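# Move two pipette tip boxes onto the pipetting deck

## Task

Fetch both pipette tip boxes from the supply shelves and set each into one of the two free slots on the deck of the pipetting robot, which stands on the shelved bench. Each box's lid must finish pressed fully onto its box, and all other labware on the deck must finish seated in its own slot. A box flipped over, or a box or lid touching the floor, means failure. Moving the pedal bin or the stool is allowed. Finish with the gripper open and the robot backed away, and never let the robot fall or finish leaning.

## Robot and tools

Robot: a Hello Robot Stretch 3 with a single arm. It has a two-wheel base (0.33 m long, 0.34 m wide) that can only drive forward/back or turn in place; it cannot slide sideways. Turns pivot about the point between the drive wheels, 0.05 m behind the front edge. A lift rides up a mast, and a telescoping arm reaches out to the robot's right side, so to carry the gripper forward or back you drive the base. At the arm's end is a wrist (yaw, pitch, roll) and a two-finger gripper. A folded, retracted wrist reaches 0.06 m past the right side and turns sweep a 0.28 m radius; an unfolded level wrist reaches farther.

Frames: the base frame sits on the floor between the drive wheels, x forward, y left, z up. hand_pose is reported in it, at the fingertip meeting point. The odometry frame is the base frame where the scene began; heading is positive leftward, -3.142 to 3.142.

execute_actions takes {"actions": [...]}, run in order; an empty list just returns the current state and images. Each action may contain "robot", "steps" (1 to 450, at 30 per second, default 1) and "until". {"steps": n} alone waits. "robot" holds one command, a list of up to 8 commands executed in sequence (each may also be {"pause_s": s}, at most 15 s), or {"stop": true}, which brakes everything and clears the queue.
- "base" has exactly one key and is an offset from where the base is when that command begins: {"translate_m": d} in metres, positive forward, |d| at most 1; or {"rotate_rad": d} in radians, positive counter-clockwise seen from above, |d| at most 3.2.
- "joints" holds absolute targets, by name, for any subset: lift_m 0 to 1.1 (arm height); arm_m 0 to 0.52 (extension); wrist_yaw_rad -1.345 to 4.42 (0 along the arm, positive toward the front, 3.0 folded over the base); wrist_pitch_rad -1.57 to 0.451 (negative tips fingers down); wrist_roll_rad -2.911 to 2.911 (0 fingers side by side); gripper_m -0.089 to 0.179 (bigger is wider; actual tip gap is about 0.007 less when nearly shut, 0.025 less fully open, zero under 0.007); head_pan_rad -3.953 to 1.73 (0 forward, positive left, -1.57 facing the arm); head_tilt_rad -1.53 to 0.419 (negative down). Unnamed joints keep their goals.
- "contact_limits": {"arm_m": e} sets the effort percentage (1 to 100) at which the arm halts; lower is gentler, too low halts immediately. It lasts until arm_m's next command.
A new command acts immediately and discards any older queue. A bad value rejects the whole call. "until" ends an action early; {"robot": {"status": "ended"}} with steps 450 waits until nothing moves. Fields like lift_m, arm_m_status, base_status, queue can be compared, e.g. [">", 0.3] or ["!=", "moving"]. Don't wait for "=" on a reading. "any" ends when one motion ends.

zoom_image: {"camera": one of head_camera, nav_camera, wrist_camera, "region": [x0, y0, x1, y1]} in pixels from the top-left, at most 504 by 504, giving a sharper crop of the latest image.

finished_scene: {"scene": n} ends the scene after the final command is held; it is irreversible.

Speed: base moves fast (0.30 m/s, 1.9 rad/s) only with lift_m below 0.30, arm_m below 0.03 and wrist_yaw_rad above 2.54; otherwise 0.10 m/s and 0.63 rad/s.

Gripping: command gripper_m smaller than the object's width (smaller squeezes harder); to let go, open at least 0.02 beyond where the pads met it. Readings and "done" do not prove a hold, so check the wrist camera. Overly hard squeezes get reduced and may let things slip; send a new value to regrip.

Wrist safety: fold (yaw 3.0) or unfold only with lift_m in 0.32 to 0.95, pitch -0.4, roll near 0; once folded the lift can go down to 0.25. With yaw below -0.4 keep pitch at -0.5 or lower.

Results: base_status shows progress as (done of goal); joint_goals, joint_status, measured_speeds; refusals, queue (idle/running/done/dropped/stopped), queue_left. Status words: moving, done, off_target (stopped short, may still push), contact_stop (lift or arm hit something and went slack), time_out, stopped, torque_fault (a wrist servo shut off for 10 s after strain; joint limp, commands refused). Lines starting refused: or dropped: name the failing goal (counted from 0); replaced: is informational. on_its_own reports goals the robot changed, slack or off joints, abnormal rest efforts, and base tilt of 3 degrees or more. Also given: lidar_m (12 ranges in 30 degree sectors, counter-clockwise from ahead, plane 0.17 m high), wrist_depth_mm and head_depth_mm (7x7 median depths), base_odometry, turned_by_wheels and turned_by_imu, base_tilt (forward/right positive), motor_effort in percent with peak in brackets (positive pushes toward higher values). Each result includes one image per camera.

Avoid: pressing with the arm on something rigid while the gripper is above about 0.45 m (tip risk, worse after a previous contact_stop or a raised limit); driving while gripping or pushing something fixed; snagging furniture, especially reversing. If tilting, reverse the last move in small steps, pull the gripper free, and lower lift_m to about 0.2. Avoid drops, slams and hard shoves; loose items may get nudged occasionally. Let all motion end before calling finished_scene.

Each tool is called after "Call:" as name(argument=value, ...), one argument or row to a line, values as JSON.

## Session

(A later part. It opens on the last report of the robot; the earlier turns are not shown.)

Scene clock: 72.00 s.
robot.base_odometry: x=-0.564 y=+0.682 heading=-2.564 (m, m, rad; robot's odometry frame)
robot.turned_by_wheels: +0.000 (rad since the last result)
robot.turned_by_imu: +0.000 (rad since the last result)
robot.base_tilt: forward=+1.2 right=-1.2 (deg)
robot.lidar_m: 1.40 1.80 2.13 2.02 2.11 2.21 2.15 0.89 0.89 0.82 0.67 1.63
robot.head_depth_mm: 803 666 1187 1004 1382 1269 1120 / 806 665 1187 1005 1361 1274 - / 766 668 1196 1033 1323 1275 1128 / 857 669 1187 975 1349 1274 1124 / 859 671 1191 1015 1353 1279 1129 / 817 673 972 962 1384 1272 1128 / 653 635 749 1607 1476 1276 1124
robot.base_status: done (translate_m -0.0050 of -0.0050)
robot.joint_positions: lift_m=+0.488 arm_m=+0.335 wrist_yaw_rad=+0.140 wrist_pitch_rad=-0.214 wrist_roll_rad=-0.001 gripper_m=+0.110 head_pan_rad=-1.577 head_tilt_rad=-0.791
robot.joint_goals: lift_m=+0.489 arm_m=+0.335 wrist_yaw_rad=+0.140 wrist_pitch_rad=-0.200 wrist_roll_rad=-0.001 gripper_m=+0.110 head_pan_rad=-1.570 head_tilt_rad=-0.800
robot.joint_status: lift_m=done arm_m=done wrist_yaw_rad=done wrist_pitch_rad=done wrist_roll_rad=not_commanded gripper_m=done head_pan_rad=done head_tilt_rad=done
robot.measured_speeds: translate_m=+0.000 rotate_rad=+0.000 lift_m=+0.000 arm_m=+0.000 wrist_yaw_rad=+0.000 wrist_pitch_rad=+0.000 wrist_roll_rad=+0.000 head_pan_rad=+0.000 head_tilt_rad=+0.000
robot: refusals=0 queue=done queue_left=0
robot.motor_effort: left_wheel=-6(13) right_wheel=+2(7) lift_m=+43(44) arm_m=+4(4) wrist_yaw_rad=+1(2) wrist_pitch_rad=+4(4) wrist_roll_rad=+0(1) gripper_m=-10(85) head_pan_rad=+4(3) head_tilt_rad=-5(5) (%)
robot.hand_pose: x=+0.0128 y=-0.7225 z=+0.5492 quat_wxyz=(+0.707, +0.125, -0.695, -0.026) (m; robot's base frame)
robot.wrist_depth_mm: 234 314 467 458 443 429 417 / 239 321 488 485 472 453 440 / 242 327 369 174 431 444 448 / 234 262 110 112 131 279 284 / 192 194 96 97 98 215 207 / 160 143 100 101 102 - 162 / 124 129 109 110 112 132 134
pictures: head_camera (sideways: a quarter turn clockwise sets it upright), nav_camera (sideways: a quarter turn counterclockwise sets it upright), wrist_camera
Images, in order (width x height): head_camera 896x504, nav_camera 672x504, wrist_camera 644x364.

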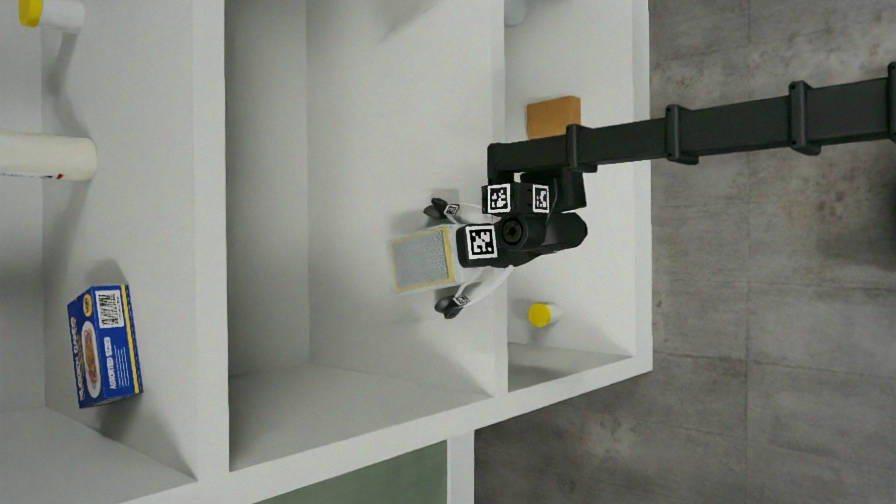

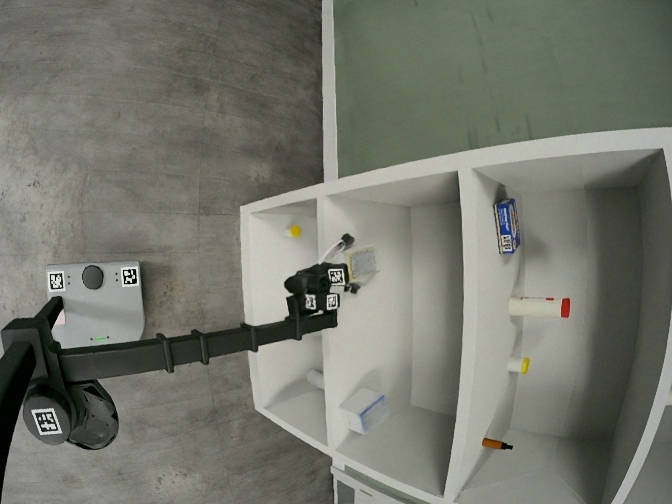

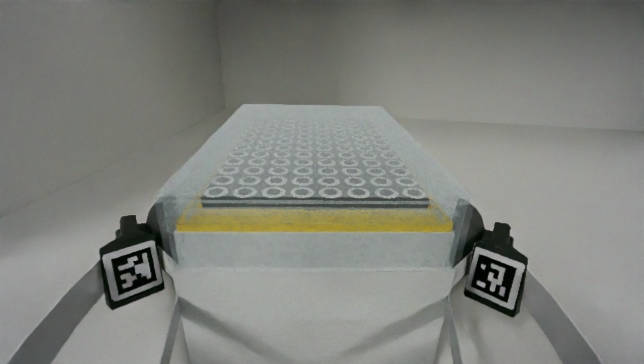

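Call:
execute_actions(
  actions=[
    {"robot":[{"joints":{"gripper_m":0.15}},{"joints":{"arm_m":0.31}},{"joints":{"gripper_m":0.07}}],"steps":450,"until":{"robot":{"status":"ended"}}},
  ],
)

Call:
zoom_image(
  camera="head_camera",
  region=[360,160,600,350],
)

Scene clock: 80.33 s.
robot.base_odometry: x=-0.564 y=+0.682 heading=-2.564 (m, m, rad; robot's odometry frame)
robot.turned_by_wheels: +0.000 (rad since the last result)
robot.turned_by_imu: +0.000 (rad since the last result)
robot.base_tilt: forward=+1.2 right=-1.2 (deg)
robot.lidar_m: 1.40 1.80 2.13 2.02 2.11 2.21 2.15 0.89 0.88 0.83 0.67 1.62
robot.head_depth_mm: 801 665 1190 1006 1380 1267 1121 / 805 666 1184 1009 1366 1270 - / 769 667 1192 1009 1331 1268 1124 / 854 667 1197 962 1357 1275 1127 / 860 672 1199 1014 1354 1271 1128 / 818 673 975 966 1377 1269 1127 / 653 636 748 1627 1472 1275 1128
robot.base_status: done (translate_m -0.0050 of -0.0050)
robot.joint_positions: lift_m=+0.488 arm_m=+0.310 wrist_yaw_rad=+0.139 wrist_pitch_rad=-0.211 wrist_roll_rad=-0.001 gripper_m=+0.070 head_pan_rad=-1.577 head_tilt_rad=-0.791
robot.joint_goals: lift_m=+0.489 arm_m=+0.310 wrist_yaw_rad=+0.140 wrist_pitch_rad=-0.200 wrist_roll_rad=-0.001 gripper_m=+0.070 head_pan_rad=-1.570 head_tilt_rad=-0.800
robot.joint_status: lift_m=done arm_m=done wrist_yaw_rad=done wrist_pitch_rad=done wrist_roll_rad=not_commanded gripper_m=done head_pan_rad=done head_tilt_rad=done
robot.measured_speeds: translate_m=+0.000 rotate_rad=+0.000 lift_m=+0.000 arm_m=+0.000 wrist_yaw_rad=+0.000 wrist_pitch_rad=+0.000 wrist_roll_rad=+0.000 head_pan_rad=+0.000 head_tilt_rad=+0.000
robot: refusals=0 queue=done queue_left=0
robot.motor_effort: left_wheel=-5(5) right_wheel=+2(3) lift_m=+43(43) arm_m=-3(5) wrist_yaw_rad=+2(3) wrist_pitch_rad=+3(4) wrist_roll_rad=+1(0) gripper_m=-13(84) head_pan_rad=+3(3) head_tilt_rad=-5(5) (%)
robot.hand_pose: x=+0.0125 y=-0.6984 z=+0.5498 quat_wxyz=(+0.707, +0.123, -0.695, -0.026) (m; robot's base frame)
robot.wrist_depth_mm: 236 315 483 481 464 450 435 / 240 321 513 510 495 478 463 / 243 328 374 176 437 449 463 / 236 264 126 123 135 281 288 / 194 196 125 126 126 206 208 / 155 155 137 136 139 162 163 / 133 129 130 131 132 133 135
pictures: head_camera (sideways: a quarter turn clockwise sets it upright), nav_camera (sideways: a quarter turn counterclockwise sets it upright), wrist_camera
Images, in order (width x height): head_camera 896x504, nav_camera 672x504, wrist_camera 644x364.

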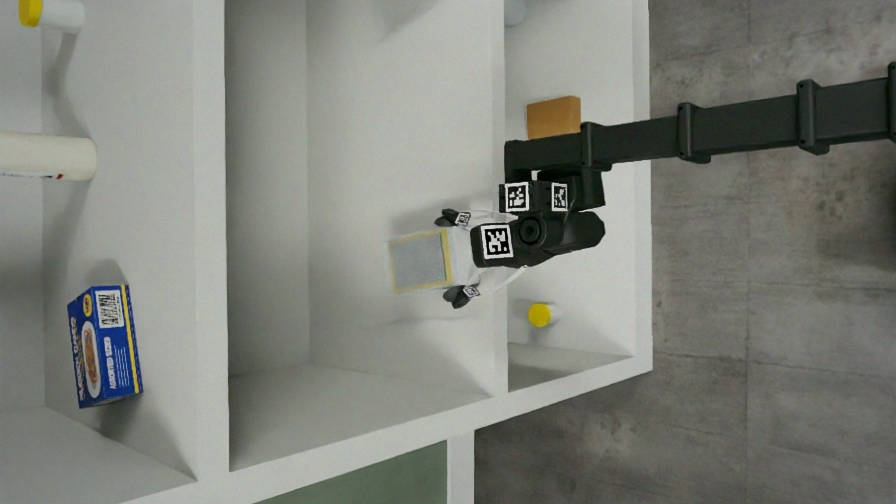

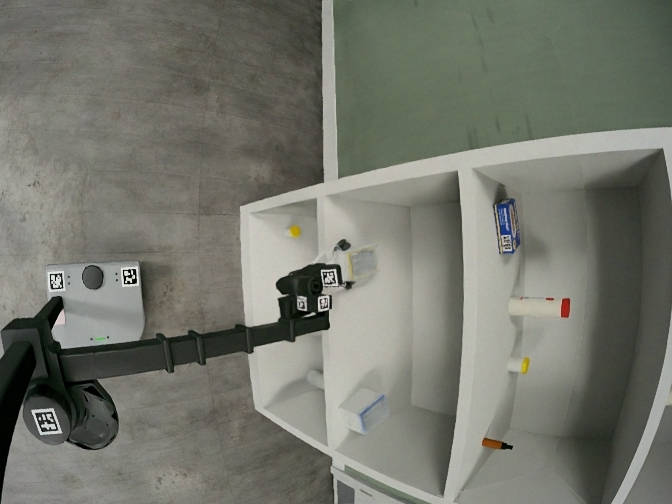

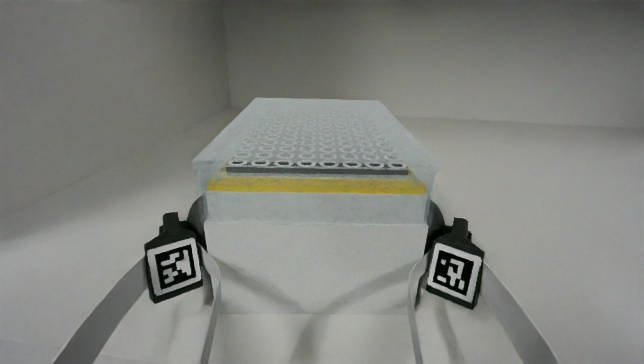

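Region (360, 160, 600, 350) of head_camera's 896x504 image, scaled by 2.100, with more detail than that image has; it fills the top 399 rows of this view, and the rest is white.

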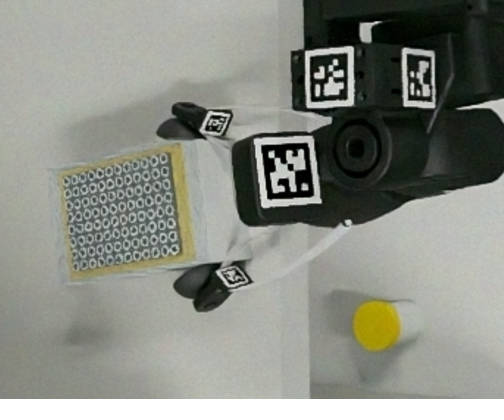

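Call:
execute_actions(
  actions=[
    {"robot":[{"joints":{"gripper_m":0.03}},{"joints":{"lift_m":0.52}},{"pause_s":1}],"steps":450,"until":{"robot":{"status":"ended"}}},
  ],
)

Scene clock: 85.30 s.
robot.base_odometry: x=-0.564 y=+0.682 heading=-2.564 (m, m, rad; robot's odometry frame)
robot.turned_by_wheels: +0.000 (rad since the last result)
robot.turned_by_imu: +0.000 (rad since the last result)
robot.base_tilt: forward=+1.1 right=-1.2 (deg)
robot.lidar_m: 1.40 1.79 2.13 2.02 2.11 2.21 2.14 0.89 0.89 0.83 0.67 1.62
robot.head_depth_mm: 802 665 1185 1006 1377 1273 1113 / 807 667 1191 1009 1375 1286 - / 770 667 1191 1037 1321 1275 1124 / 853 669 1196 949 1348 1278 1124 / 859 671 1196 1013 1354 1273 1126 / 819 674 970 968 1382 1284 1127 / 651 637 750 1614 1477 1277 1131
robot.base_status: done (translate_m -0.0050 of -0.0050)
robot.joint_positions: lift_m=+0.519 arm_m=+0.310 wrist_yaw_rad=+0.139 wrist_pitch_rad=-0.229 wrist_roll_rad=-0.001 gripper_m=+0.034 head_pan_rad=-1.577 head_tilt_rad=-0.791
robot.joint_goals: lift_m=+0.520 arm_m=+0.310 wrist_yaw_rad=+0.140 wrist_pitch_rad=-0.200 wrist_roll_rad=-0.001 gripper_m=+0.033 head_pan_rad=-1.570 head_tilt_rad=-0.800
robot.joint_status: lift_m=done arm_m=done wrist_yaw_rad=done wrist_pitch_rad=done wrist_roll_rad=not_commanded gripper_m=done head_pan_rad=done head_tilt_rad=done
robot.measured_speeds: translate_m=+0.000 rotate_rad=+0.000 lift_m=+0.000 arm_m=+0.000 wrist_yaw_rad=+0.000 wrist_pitch_rad=+0.000 wrist_roll_rad=+0.000 head_pan_rad=+0.000 head_tilt_rad=+0.000
robot: refusals=0 queue=done queue_left=0
robot.motor_effort: left_wheel=-5(5) right_wheel=+3(3) lift_m=+45(47) arm_m=-4(4) wrist_yaw_rad=+1(1) wrist_pitch_rad=+9(9) wrist_roll_rad=+0(1) gripper_m=-21(95) head_pan_rad=+3(3) head_tilt_rad=-5(5) (%)
robot.hand_pose: x=+0.0124 y=-0.6970 z=+0.5763 quat_wxyz=(+0.707, +0.130, -0.694, -0.032) (m; robot's base frame)
robot.wrist_depth_mm: 236 315 483 482 463 454 432 / 239 321 513 513 494 474 458 / 242 326 455 501 506 492 481 / 246 300 135 129 220 339 344 / 228 240 129 130 130 253 256 / 191 191 135 134 136 200 201 / 164 160 157 157 159 164 167
pictures: head_camera (sideways: a quarter turn clockwise sets it upright), nav_camera (sideways: a quarter turn counterclockwise sets it upright), wrist_camera
Images, in order (width x height): head_camera 896x504, nav_camera 672x504, wrist_camera 644x364.

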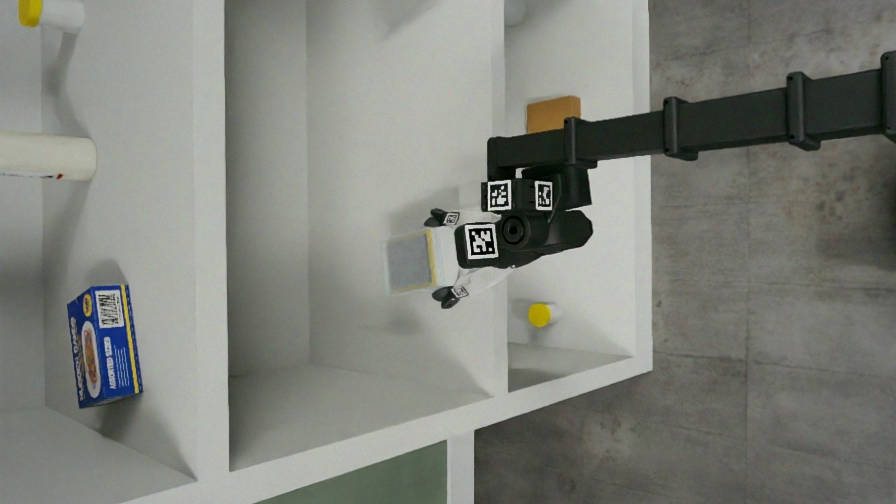

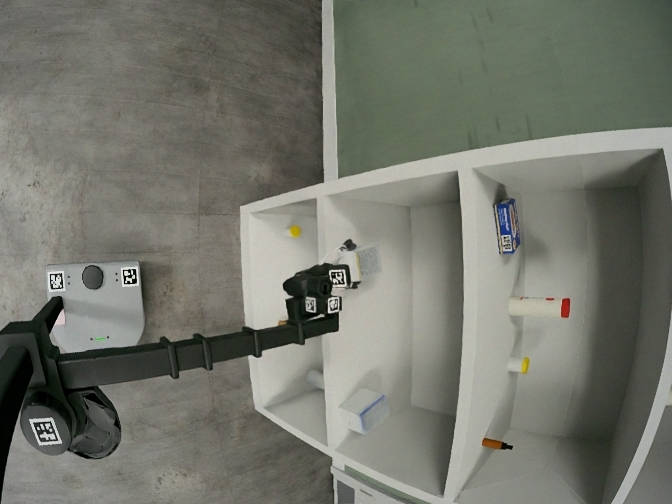

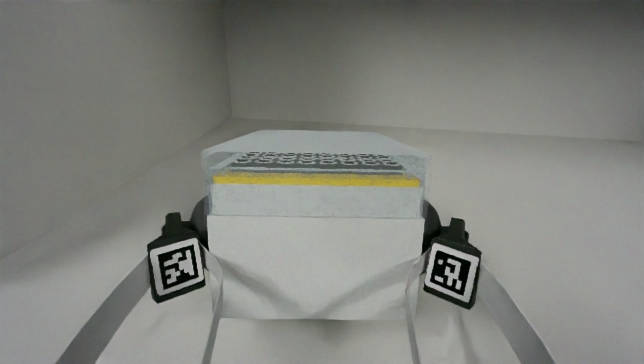

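Call:
execute_actions(
  actions=[
    {"robot":[{"joints":{"lift_m":0.488}},{"joints":{"gripper_m":0.16}},{"joints":{"arm_m":0.333}},{"joints":{"gripper_m":0.05}},{"joints":{"lift_m":0.51}},{"pause_s":1}],"steps":450,"until":{"robot":{"status":"ended"}}},
  ],
)

Call:
zoom_image(
  camera="head_camera",
  region=[360,160,600,350],
)

Scene clock: 98.40 s.
robot.base_odometry: x=-0.564 y=+0.682 heading=-2.564 (m, m, rad; robot's odometry frame)
robot.turned_by_wheels: +0.000 (rad since the last result)
robot.turned_by_imu: +0.000 (rad since the last result)
robot.base_tilt: forward=+1.1 right=-1.1 (deg)
robot.lidar_m: 1.40 1.79 2.12 2.02 2.11 2.21 2.14 0.89 0.88 0.83 0.67 1.62
robot.head_depth_mm: 801 665 1188 1006 1374 1269 1120 / 807 666 1189 1011 1362 1275 - / 766 667 1188 1035 1326 1276 1122 / 856 670 1191 960 1353 1275 1119 / 859 670 1194 1006 1355 1278 1122 / 819 673 969 962 1376 1276 1124 / 651 636 751 1613 1468 1272 1127
robot.base_status: done (translate_m -0.0050 of -0.0050)
robot.joint_positions: lift_m=+0.509 arm_m=+0.333 wrist_yaw_rad=+0.142 wrist_pitch_rad=-0.222 wrist_roll_rad=-0.001 gripper_m=+0.051 head_pan_rad=-1.577 head_tilt_rad=-0.791
robot.joint_goals: lift_m=+0.510 arm_m=+0.333 wrist_yaw_rad=+0.140 wrist_pitch_rad=-0.200 wrist_roll_rad=-0.001 gripper_m=+0.050 head_pan_rad=-1.570 head_tilt_rad=-0.800
robot.joint_status: lift_m=done arm_m=done wrist_yaw_rad=done wrist_pitch_rad=done wrist_roll_rad=not_commanded gripper_m=done head_pan_rad=done head_tilt_rad=done
robot.measured_speeds: translate_m=+0.000 rotate_rad=+0.000 lift_m=+0.000 arm_m=+0.000 wrist_yaw_rad=+0.000 wrist_pitch_rad=+0.000 wrist_roll_rad=+0.000 head_pan_rad=+0.000 head_tilt_rad=+0.000
robot: refusals=0 queue=done queue_left=0
robot.motor_effort: left_wheel=-5(5) right_wheel=+1(2) lift_m=+45(47) arm_m=+4(5) wrist_yaw_rad=-1(2) wrist_pitch_rad=+7(9) wrist_roll_rad=+1(1) gripper_m=-18(93) head_pan_rad=+3(3) head_tilt_rad=-5(4) (%)
robot.hand_pose: x=+0.0131 y=-0.7198 z=+0.5681 quat_wxyz=(+0.707, +0.128, -0.695, -0.029) (m; robot's base frame)
robot.wrist_depth_mm: 236 314 470 462 443 428 416 / 239 318 494 487 472 453 436 / 242 325 456 480 485 470 461 / 245 294 133 125 134 323 328 / 224 226 122 126 130 238 240 / 180 179 128 132 137 195 189 / 154 150 146 148 154 155 156
pictures: head_camera (sideways: a quarter turn clockwise sets it upright), nav_camera (sideways: a quarter turn counterclockwise sets it upright), wrist_camera
Images, in order (width x height): head_camera 896x504, nav_camera 672x504, wrist_camera 644x364.

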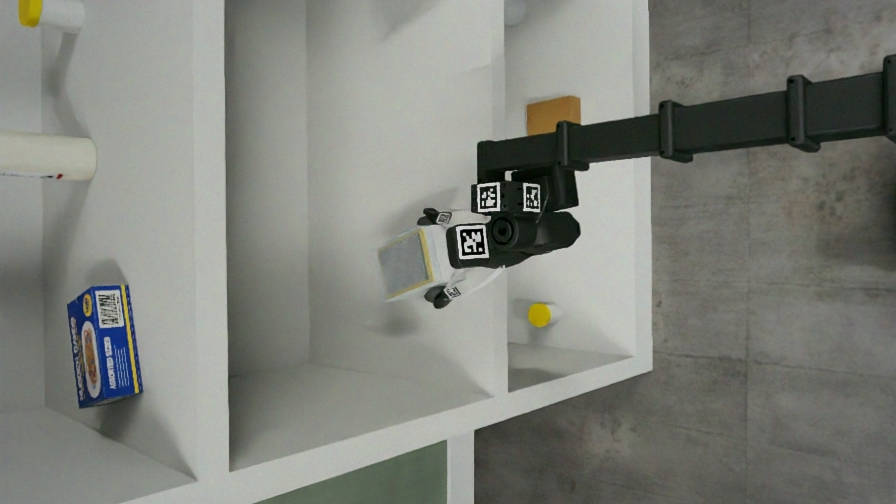

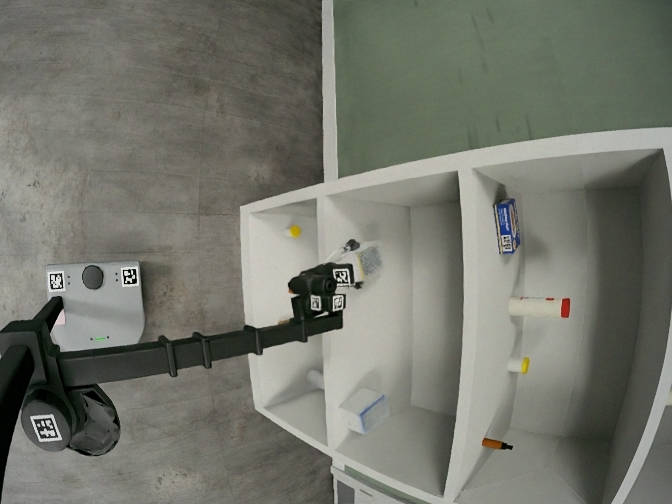

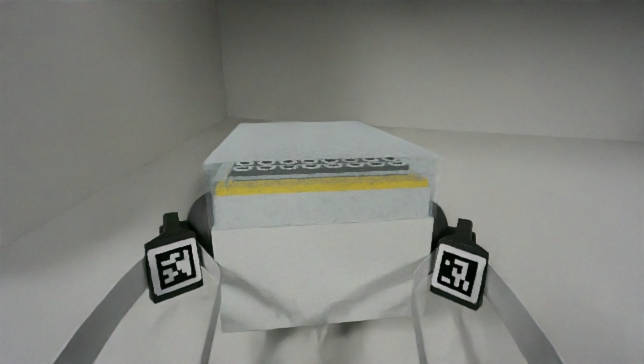

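Region (360, 160, 600, 350) of head_camera's 896x504 image, scaled by 2.100, with more detail than that image has; it fills the top 399 rows of this view, and the rest is white.

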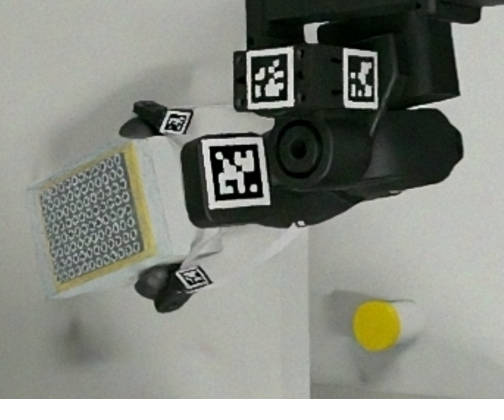

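Call:
execute_actions(
  actions=[
    {"robot":[{"joints":{"lift_m":0.492}},{"joints":{"arm_m":0.275,"wrist_yaw_rad":-0.08}},{"joints":{"lift_m":0.488}},{"joints":{"gripper_m":0.165}},{"joints":{"arm_m":0.17}},{"joints":{"lift_m":0.74,"wrist_yaw_rad":0}},{"joints":{"wrist_pitch_rad":-1.1}}],"steps":450,"until":{"robot":{"status":"ended"}}},
  ],
)

Scene clock: 126.87 s.
robot.base_odometry: x=-0.564 y=+0.681 heading=-2.564 (m, m, rad; robot's odometry frame)
robot.turned_by_wheels: +0.000 (rad since the last result)
robot.turned_by_imu: +0.000 (rad since the last result)
robot.base_tilt: forward=+1.2 right=-1.2 (deg)
robot.lidar_m: 1.40 1.80 2.13 2.02 2.11 2.21 2.15 0.89 0.88 0.83 0.67 1.62
robot.head_depth_mm: 802 665 1185 1005 1407 - - / 808 667 1192 1061 - 1245 1106 / 765 669 1190 1051 - 1276 1124 / 856 671 1195 987 1370 1279 1132 / 857 671 1196 1011 1357 1282 1127 / 817 673 970 965 1383 1273 1129 / 651 636 750 1610 1473 1280 1125
robot.base_status: done (translate_m -0.0050 of -0.0050)
robot.joint_positions: lift_m=+0.739 arm_m=+0.170 wrist_yaw_rad=-0.002 wrist_pitch_rad=-1.102 wrist_roll_rad=-0.001 gripper_m=+0.165 head_pan_rad=-1.577 head_tilt_rad=-0.791
robot.joint_goals: lift_m=+0.740 arm_m=+0.170 wrist_yaw_rad=+0.000 wrist_pitch_rad=-1.100 wrist_roll_rad=-0.001 gripper_m=+0.165 head_pan_rad=-1.570 head_tilt_rad=-0.800
robot.joint_status: lift_m=done arm_m=done wrist_yaw_rad=done wrist_pitch_rad=done wrist_roll_rad=not_commanded gripper_m=done head_pan_rad=done head_tilt_rad=done
robot.measured_speeds: translate_m=+0.000 rotate_rad=+0.000 lift_m=+0.000 arm_m=+0.000 wrist_yaw_rad=+0.000 wrist_pitch_rad=+0.000 wrist_roll_rad=+0.000 head_pan_rad=+0.000 head_tilt_rad=+0.000
robot: refusals=0 queue=done queue_left=0
robot.motor_effort: left_wheel=-4(5) right_wheel=+2(1) lift_m=+44(45) arm_m=-4(4) wrist_yaw_rad=+2(6) wrist_pitch_rad=+1(5) wrist_roll_rad=+1(0) gripper_m=-1(83) head_pan_rad=+4(3) head_tilt_rad=-5(5) (%)
robot.hand_pose: x=-0.0218 y=-0.4096 z=+0.6386 quat_wxyz=(+0.603, +0.370, -0.602, -0.371) (m; robot's base frame)
robot.wrist_depth_mm: 645 333 332 328 336 338 342 / 895 478 776 834 837 840 699 / 868 854 778 780 787 799 691 / 830 840 824 826 818 840 829 / 786 804 807 804 803 802 814 / 753 755 767 765 775 771 779 / 735 740 722 736 748 751 742
pictures: head_camera (sideways: a quarter turn clockwise sets it upright), nav_camera (sideways: a quarter turn counterclockwise sets it upright), wrist_camera
Images, in order (width x height): head_camera 896x504, nav_camera 672x504, wrist_camera 644x364.

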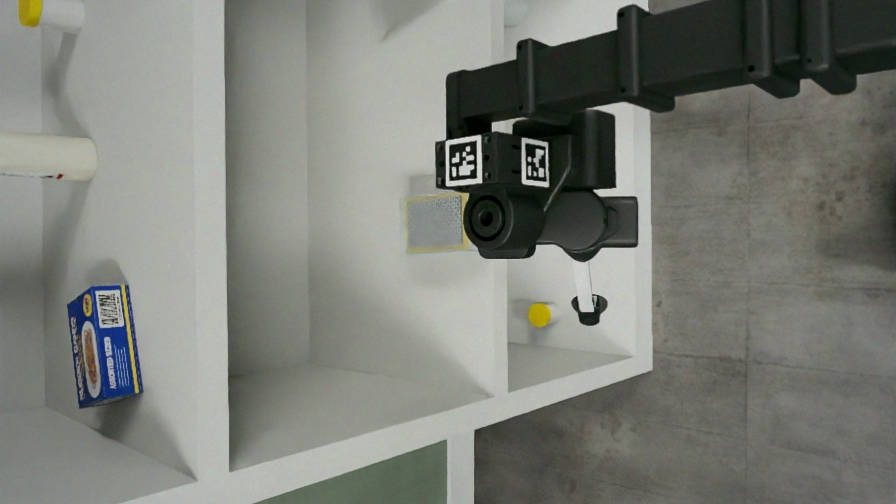

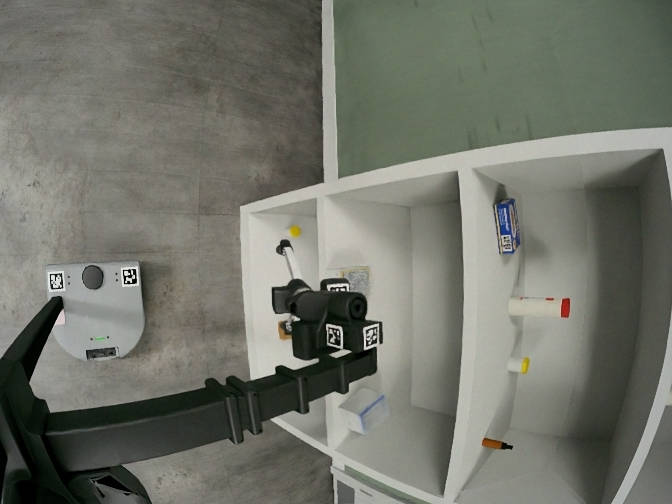

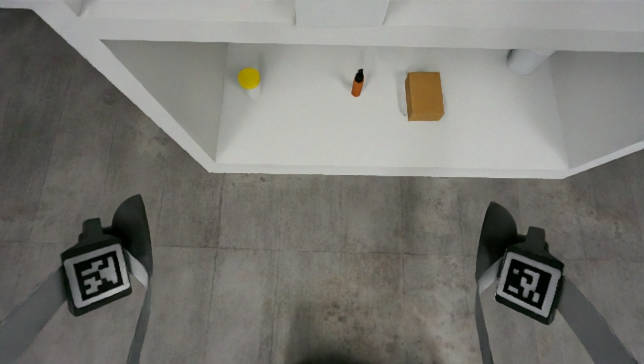

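Call:
execute_actions(
  actions=[
    {"robot":[{"base":{"translate_m":-0.02},"joints":{"lift_m":0.655,"arm_m":0.3}},{"joints":{"arm_m":0.42},"contact_limits":{"arm_m":15}}],"steps":450,"until":{"robot":{"status":"ended"}}},
  ],
)

Scene clock: 134.83 s.
robot.base_odometry: x=-0.547 y=+0.692 heading=-2.564 (m, m, rad; robot's odometry frame)
robot.turned_by_wheels: +0.000 (rad since the last result)
robot.turned_by_imu: +0.000 (rad since the last result)
robot.base_tilt: forward=+1.1 right=-1.2 (deg)
robot.lidar_m: 1.42 1.81 2.14 2.02 2.11 2.19 2.13 0.89 0.87 0.90 0.67 1.63
robot.head_depth_mm: 788 664 1184 1006 1375 1291 - / 850 667 1187 1034 - 1267 1120 / 764 667 1214 965 1374 1270 1123 / 857 670 1214 969 1381 1271 1124 / 861 672 1200 1013 1382 1277 1126 / 863 673 1057 969 1287 1270 1127 / 711 636 758 1571 1474 1278 1128
robot.base_status: done (translate_m -0.0200 of -0.0200)
robot.joint_positions: lift_m=+0.656 arm_m=+0.420 wrist_yaw_rad=-0.001 wrist_pitch_rad=-1.104 wrist_roll_rad=-0.001 gripper_m=+0.165 head_pan_rad=-1.577 head_tilt_rad=-0.791
robot.joint_goals: lift_m=+0.655 arm_m=+0.420 wrist_yaw_rad=+0.000 wrist_pitch_rad=-1.100 wrist_roll_rad=-0.001 gripper_m=+0.165 head_pan_rad=-1.570 head_tilt_rad=-0.800
robot.joint_status: lift_m=done arm_m=done wrist_yaw_rad=done wrist_pitch_rad=done wrist_roll_rad=not_commanded gripper_m=done head_pan_rad=done head_tilt_rad=done
robot.measured_speeds: translate_m=+0.000 rotate_rad=+0.000 lift_m=+0.000 arm_m=+0.000 wrist_yaw_rad=+0.000 wrist_pitch_rad=+0.000 wrist_roll_rad=+0.000 head_pan_rad=+0.000 head_tilt_rad=+0.000
robot: refusals=0 queue=done queue_left=0
robot.motor_effort: left_wheel=-5(12) right_wheel=+3(5) lift_m=+17(43) arm_m=+4(4) wrist_yaw_rad=+2(2) wrist_pitch_rad=+1(1) wrist_roll_rad=+1(1) gripper_m=-1(0) head_pan_rad=+3(3) head_tilt_rad=-5(5) (%)
robot.contact_limits: arm_m 15 (drawing in: default 21, maximum 35; extending or still: default 29, maximum 47)
robot.hand_pose: x=-0.0217 y=-0.6585 z=+0.5547 quat_wxyz=(+0.602, +0.371, -0.602, -0.371) (m; robot's base frame)
robot.wrist_depth_mm: 220 223 222 154 226 228 230 / 211 211 145 141 213 217 219 / 202 203 137 135 203 208 208 / 194 195 131 129 194 198 200 / 185 188 126 124 129 192 191 / - 428 123 122 182 675 187 / 653 658 657 663 661 667 674
pictures: head_camera (sideways: a quarter turn clockwise sets it upright), nav_camera (sideways: a quarter turn counterclockwise sets it upright), wrist_camera
Images, in order (width x height): head_camera 896x504, nav_camera 672x504, wrist_camera 644x364.

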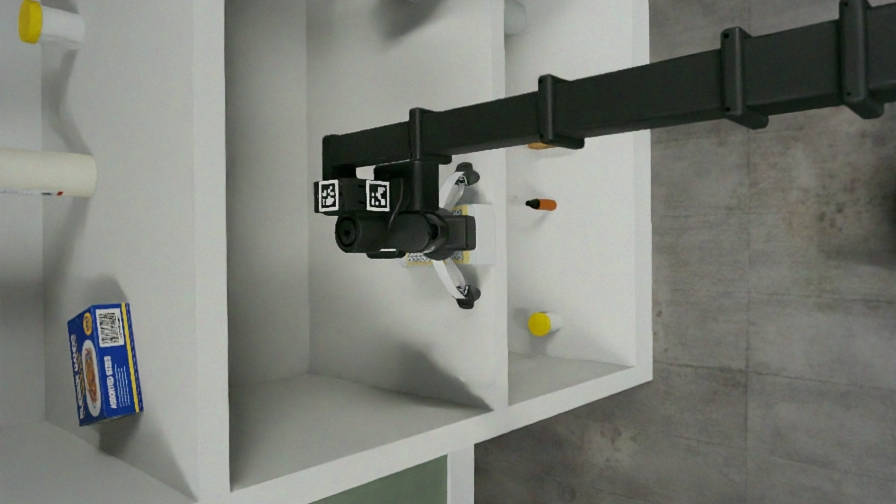

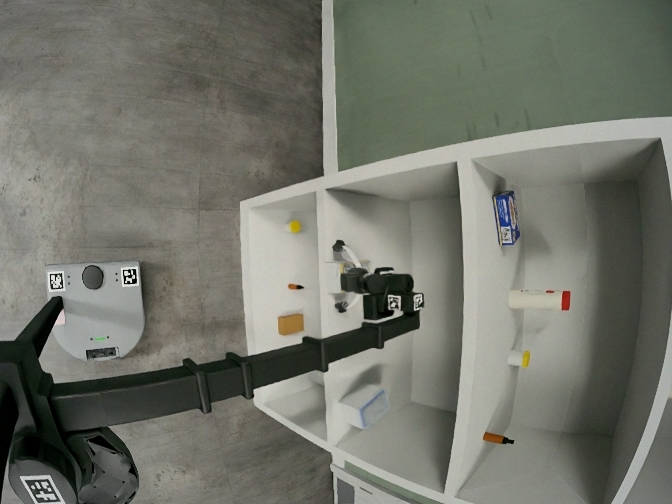

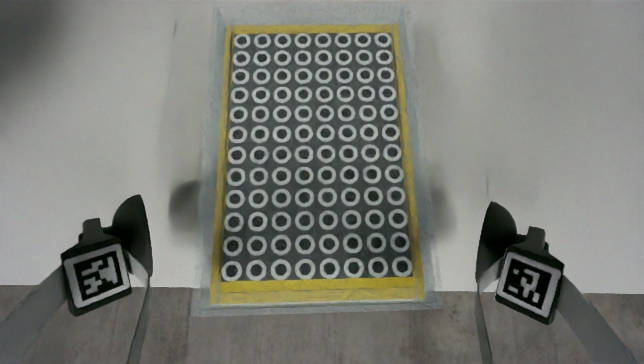

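Call:
execute_actions(
  actions=[
    {"robot":[{"base":{"translate_m":0.003},"joints":{"lift_m":0.65,"arm_m":0.446}},{"joints":{"gripper_m":0.05}},{"joints":{"lift_m":0.675}},{"pause_s":1}],"steps":450,"until":{"robot":{"status":"ended"}}},
  ],
)

Call:
zoom_image(
  camera="head_camera",
  region=[340,140,580,330],
)

Scene clock: 147.27 s.
robot.base_odometry: x=-0.550 y=+0.691 heading=-2.564 (m, m, rad; robot's odometry frame)
robot.turned_by_wheels: +0.000 (rad since the last result)
robot.turned_by_imu: +0.000 (rad since the last result)
robot.base_tilt: forward=+1.1 right=-1.2 (deg)
robot.lidar_m: 1.41 1.81 2.14 2.02 2.11 2.20 2.13 0.89 0.87 0.82 0.68 1.63
robot.head_depth_mm: 789 666 1191 1007 1385 1292 - / 853 668 1187 1018 - 1267 1128 / 762 668 1191 971 1380 1276 1123 / 856 668 1219 964 1377 1274 1122 / 861 671 1200 1010 1380 1272 1124 / 861 675 1044 967 1273 1279 1126 / 704 636 751 1609 1470 1280 1130
robot.base_status: done (translate_m +0.0030 of +0.0030)
robot.joint_positions: lift_m=+0.674 arm_m=+0.446 wrist_yaw_rad=-0.001 wrist_pitch_rad=-1.104 wrist_roll_rad=-0.001 gripper_m=+0.058 head_pan_rad=-1.577 head_tilt_rad=-0.791
robot.joint_goals: lift_m=+0.675 arm_m=+0.446 wrist_yaw_rad=+0.000 wrist_pitch_rad=-1.100 wrist_roll_rad=-0.001 gripper_m=+0.059 head_pan_rad=-1.570 head_tilt_rad=-0.800
robot.joint_status: lift_m=done arm_m=done wrist_yaw_rad=done wrist_pitch_rad=done wrist_roll_rad=not_commanded gripper_m=done head_pan_rad=done head_tilt_rad=done
robot.measured_speeds: translate_m=+0.000 rotate_rad=+0.000 lift_m=+0.000 arm_m=+0.000 wrist_yaw_rad=+0.000 wrist_pitch_rad=+0.000 wrist_roll_rad=+0.000 head_pan_rad=+0.000 head_tilt_rad=+0.000
robot: refusals=0 queue=done queue_left=0
robot.on_its_own: gripper_m is held at +0.059, not at your +0.050, by its stall guard, which is still easing
robot.motor_effort: left_wheel=-6(7) right_wheel=+3(7) lift_m=+44(47) arm_m=+4(4) wrist_yaw_rad=+2(2) wrist_pitch_rad=+1(1) wrist_roll_rad=+0(1) gripper_m=-3(100) head_pan_rad=+3(3) head_tilt_rad=-4(5) (%)
robot.hand_pose: x=-0.0217 y=-0.6844 z=+0.5734 quat_wxyz=(+0.602, +0.371, -0.601, -0.371) (m; robot's base frame)
robot.wrist_depth_mm: 242 243 246 246 248 249 252 / 231 232 234 235 237 238 240 / 223 223 220 155 225 228 229 / 212 214 152 149 215 218 218 / 204 206 146 143 177 212 210 / 197 194 141 137 197 - 202 / 661 658 134 134 135 677 674
pictures: head_camera (sideways: a quarter turn clockwise sets it upright), nav_camera (sideways: a quarter turn counterclockwise sets it upright), wrist_camera
Images, in order (width x height): head_camera 896x504, nav_camera 672x504, wrist_camera 644x364.

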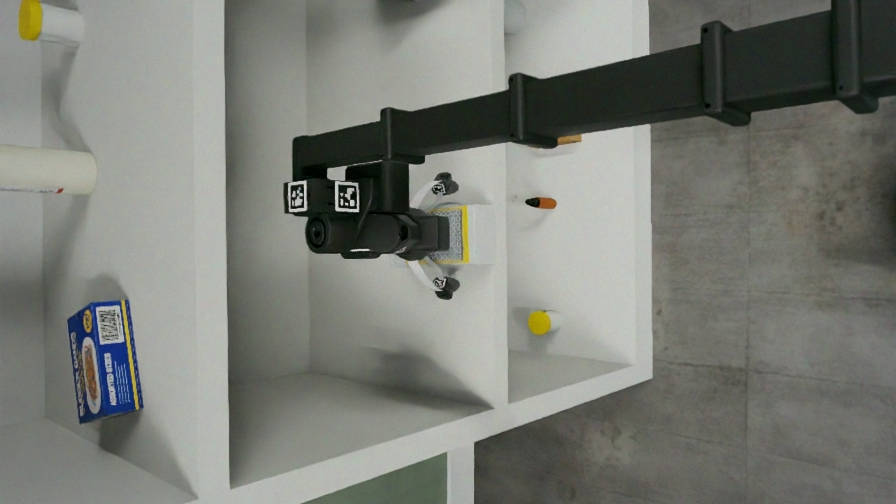

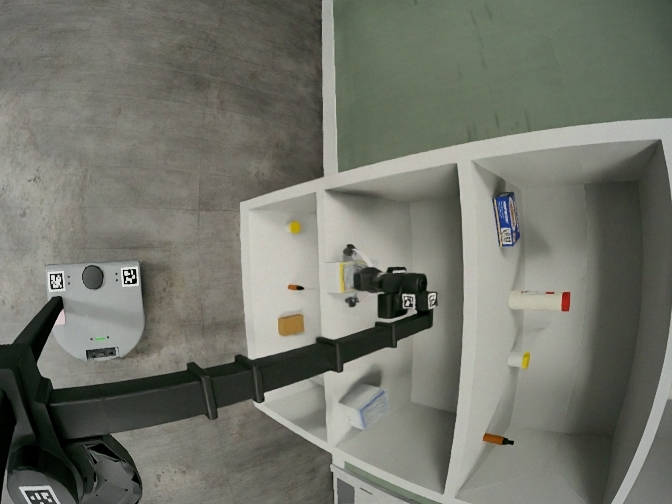

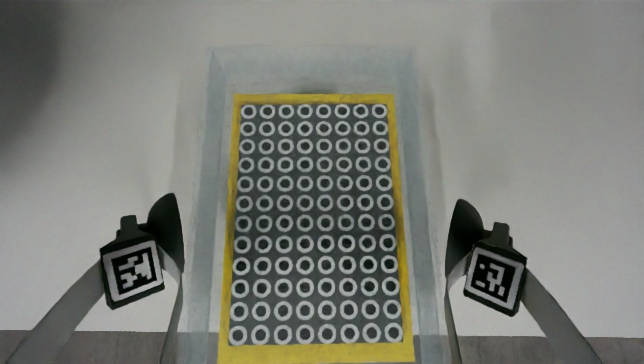

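Region (340, 140, 580, 330) of head_camera's 896x504 image, scaled by 2.100, with more detail than that image has; it fills the top 399 rows of this view, and the rest is white.

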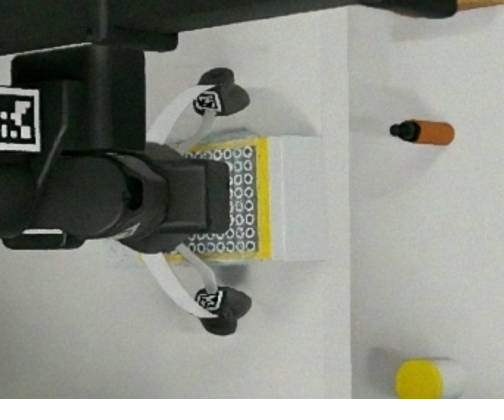

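Call:
execute_actions(
  actions=[
    {"robot":[{"joints":{"lift_m":0.651}},{"joints":{"gripper_m":0.165}},{"joints":{"arm_m":0.17}},{"joints":{"lift_m":0.412,"wrist_pitch_rad":0.115}},{"joints":{"arm_m":0.263},"contact_limits":{"arm_m":12}}],"steps":450,"until":{"robot":{"status":"ended"}}},
  ],
)

Scene clock: 173.10 s.
robot.base_odometry: x=-0.550 y=+0.691 heading=-2.564 (m, m, rad; robot's odometry frame)
robot.turned_by_wheels: +0.000 (rad since the last result)
robot.turned_by_imu: +0.000 (rad since the last result)
robot.base_tilt: forward=+1.1 right=-1.3 (deg)
robot.lidar_m: 1.41 1.81 2.14 2.02 2.12 2.20 2.13 0.89 0.87 0.82 0.67 1.63
robot.head_depth_mm: 791 668 1186 1011 1373 1290 - / 856 669 1190 1026 - 1264 1119 / 763 672 1219 969 1372 1277 1123 / 857 674 1214 973 1383 1276 1118 / 864 674 1198 1016 1386 1274 1126 / 869 675 1048 969 1274 1279 1128 / 706 639 750 1627 1485 1279 1131
robot.base_status: done (translate_m +0.0030 of +0.0030)
robot.joint_positions: lift_m=+0.659 arm_m=+0.446 wrist_yaw_rad=-0.001 wrist_pitch_rad=-1.101 wrist_roll_rad=-0.002 gripper_m=+0.072 head_pan_rad=-1.577 head_tilt_rad=-0.791
robot.joint_goals: lift_m=+0.659 arm_m=+0.446 wrist_yaw_rad=+0.000 wrist_pitch_rad=-1.100 wrist_roll_rad=-0.002 gripper_m=+0.071 head_pan_rad=-1.570 head_tilt_rad=-0.800
robot.joint_status: lift_m=contact_stop arm_m=done wrist_yaw_rad=done wrist_pitch_rad=done wrist_roll_rad=not_commanded gripper_m=done head_pan_rad=done head_tilt_rad=done
robot.measured_speeds: translate_m=+0.000 rotate_rad=+0.000 lift_m=+0.003 arm_m=+0.000 wrist_yaw_rad=+0.000 wrist_pitch_rad=+0.024 wrist_roll_rad=+0.000 head_pan_rad=+0.000 head_tilt_rad=+0.000
robot: refusals=0 queue=dropped queue_left=0
robot.on_its_own: gripper_m is held at +0.071, not at your +0.050, by its stall guard, which is not easing now; lift_m is slack since a contact_stop, until your next command for it (your +0.651 is given up)
robot.motor_effort: left_wheel=-5(6) right_wheel=+0(3) lift_m=+24(43) arm_m=+3(4) wrist_yaw_rad=+1(2) wrist_pitch_rad=+0(1) wrist_roll_rad=+1(1) gripper_m=-20(23) head_pan_rad=+4(3) head_tilt_rad=-5(5) (%)
robot.hand_pose: x=-0.0217 y=-0.6852 z=+0.5580 quat_wxyz=(+0.603, +0.370, -0.602, -0.370) (m; robot's base frame)
robot.wrist_depth_mm: 232 232 233 236 236 237 240 / 220 221 223 224 226 227 227 / 210 211 147 143 211 216 218 / 201 202 141 137 202 207 207 / 194 195 133 131 134 199 199 / 187 183 127 126 129 - 190 / 652 644 123 122 123 184 185
pictures: head_camera (sideways: a quarter turn clockwise sets it upright), nav_camera (sideways: a quarter turn counterclockwise sets it upright), wrist_camera
dropped: robot: command 0 of its queue: lift_m: contact_stop
Images, in order (width x height): head_camera 896x504, nav_camera 672x504, wrist_camera 644x364.

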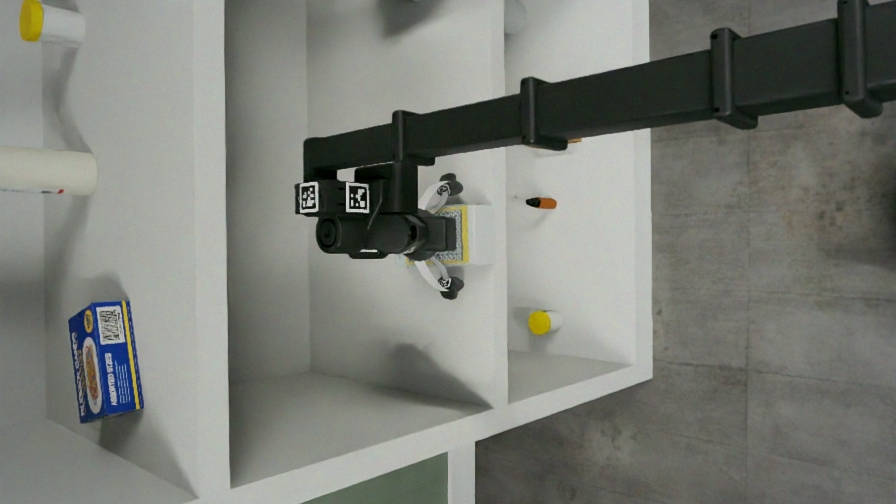

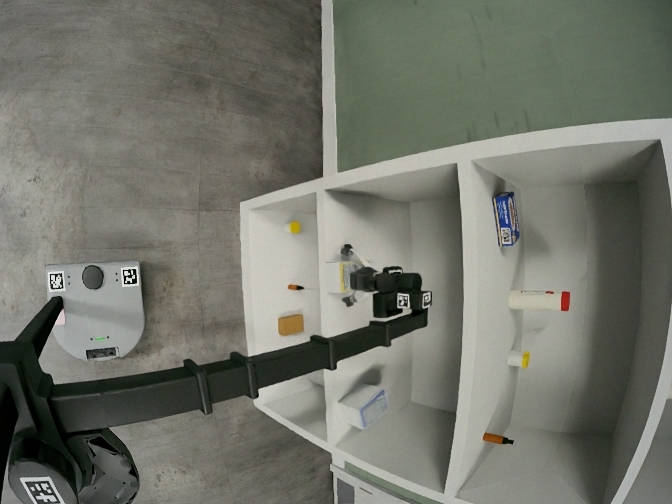

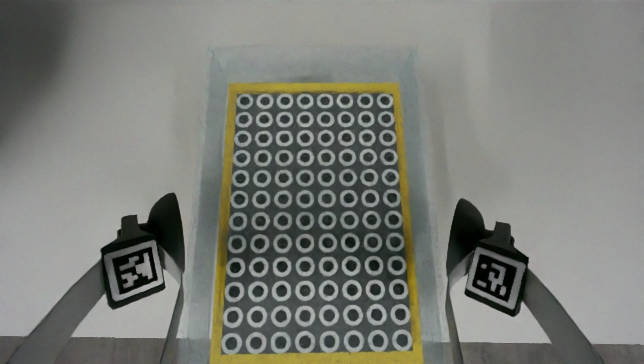

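Call:
execute_actions(
  actions=[
    {"robot":[{"joints":{"lift_m":0.66,"gripper_m":0.165}},{"joints":{"arm_m":0.17}},{"joints":{"lift_m":0.412,"wrist_pitch_rad":0.115}},{"joints":{"arm_m":0.263},"contact_limits":{"arm_m":12}}],"steps":450,"until":{"robot":{"status":"ended"}}},
  ],
)

Scene clock: 187.73 s.
robot.base_odometry: x=-0.550 y=+0.691 heading=-2.564 (m, m, rad; robot's odometry frame)
robot.turned_by_wheels: +0.000 (rad since the last result)
robot.turned_by_imu: +0.000 (rad since the last result)
robot.base_tilt: forward=+1.1 right=-1.2 (deg)
robot.lidar_m: 1.41 1.81 2.14 2.01 2.11 2.20 2.13 0.89 0.87 0.82 0.68 1.63
robot.head_depth_mm: 788 666 1183 1007 1370 1268 1123 / 853 665 1194 1006 1359 1270 1140 / 761 667 1192 1009 1439 1248 1119 / 855 670 1192 969 1374 1277 1125 / 860 671 1194 1013 1380 1280 1126 / 860 673 1047 971 1271 1273 1129 / 707 637 750 1609 1474 1273 1130
robot.base_status: done (translate_m +0.0030 of +0.0030)
robot.joint_positions: lift_m=+0.413 arm_m=+0.263 wrist_yaw_rad=+0.000 wrist_pitch_rad=+0.094 wrist_roll_rad=-0.002 gripper_m=+0.165 head_pan_rad=-1.577 head_tilt_rad=-0.791
robot.joint_goals: lift_m=+0.412 arm_m=+0.263 wrist_yaw_rad=+0.000 wrist_pitch_rad=+0.115 wrist_roll_rad=-0.002 gripper_m=+0.165 head_pan_rad=-1.570 head_tilt_rad=-0.800
robot.joint_status: lift_m=done arm_m=done wrist_yaw_rad=done wrist_pitch_rad=done wrist_roll_rad=not_commanded gripper_m=done head_pan_rad=done head_tilt_rad=done
robot.measured_speeds: translate_m=+0.000 rotate_rad=+0.000 lift_m=+0.000 arm_m=+0.000 wrist_yaw_rad=+0.000 wrist_pitch_rad=+0.000 wrist_roll_rad=+0.000 head_pan_rad=+0.000 head_tilt_rad=+0.000
robot: refusals=0 queue=done queue_left=0
robot.motor_effort: left_wheel=-3(5) right_wheel=+0(2) lift_m=+15(29) arm_m=+4(3) wrist_yaw_rad=+1(2) wrist_pitch_rad=+6(7) wrist_roll_rad=+1(2) gripper_m=+0(80) head_pan_rad=+2(3) head_tilt_rad=-5(5) (%)
robot.contact_limits: arm_m 12 (drawing in: default 21, maximum 35; extending or still: default 29, maximum 47)
robot.hand_pose: x=-0.0214 y=-0.6650 z=+0.5515 quat_wxyz=(+0.707, -0.033, -0.705, +0.033) (m; robot's base frame)
robot.wrist_depth_mm: 321 457 558 560 566 564 565 / 321 460 563 569 569 569 574 / 321 464 576 571 581 586 581 / 323 425 129 130 132 595 586 / 227 246 129 130 133 292 261 / - 139 132 133 138 146 161 / 138 138 138 138 139 140 140
pictures: head_camera (sideways: a quarter turn clockwise sets it upright), nav_camera (sideways: a quarter turn counterclockwise sets it upright), wrist_camera
Images, in order (width x height): head_camera 896x504, nav_camera 672x504, wrist_camera 644x364.

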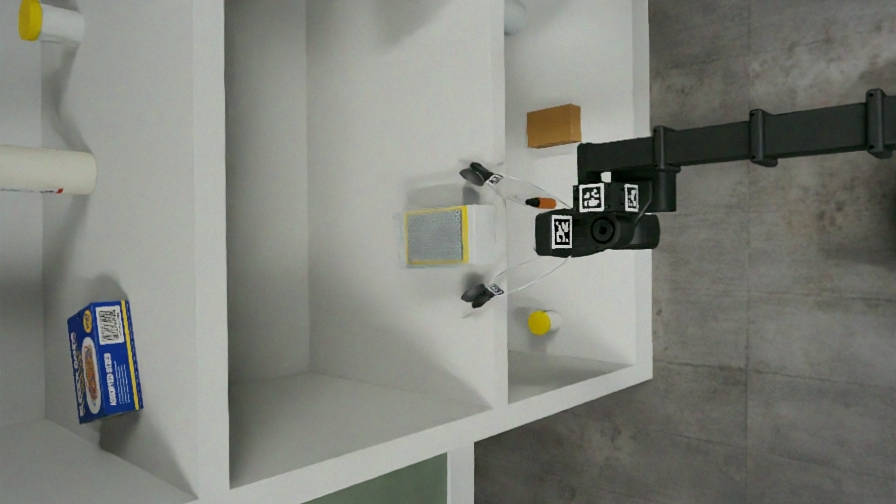

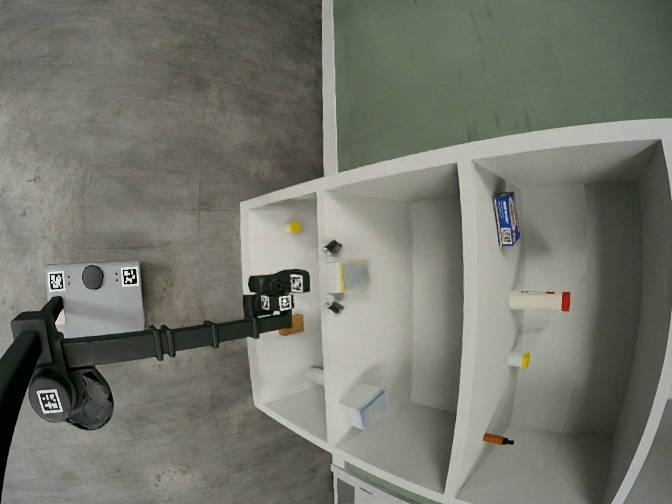

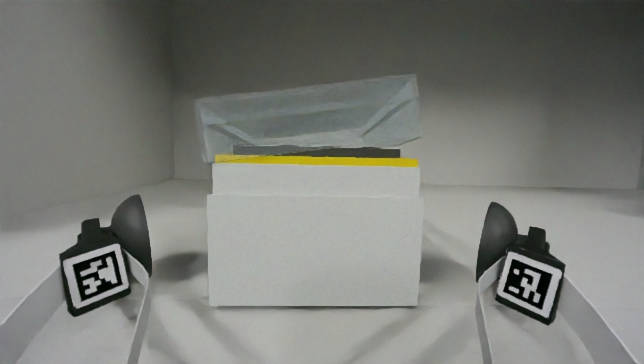

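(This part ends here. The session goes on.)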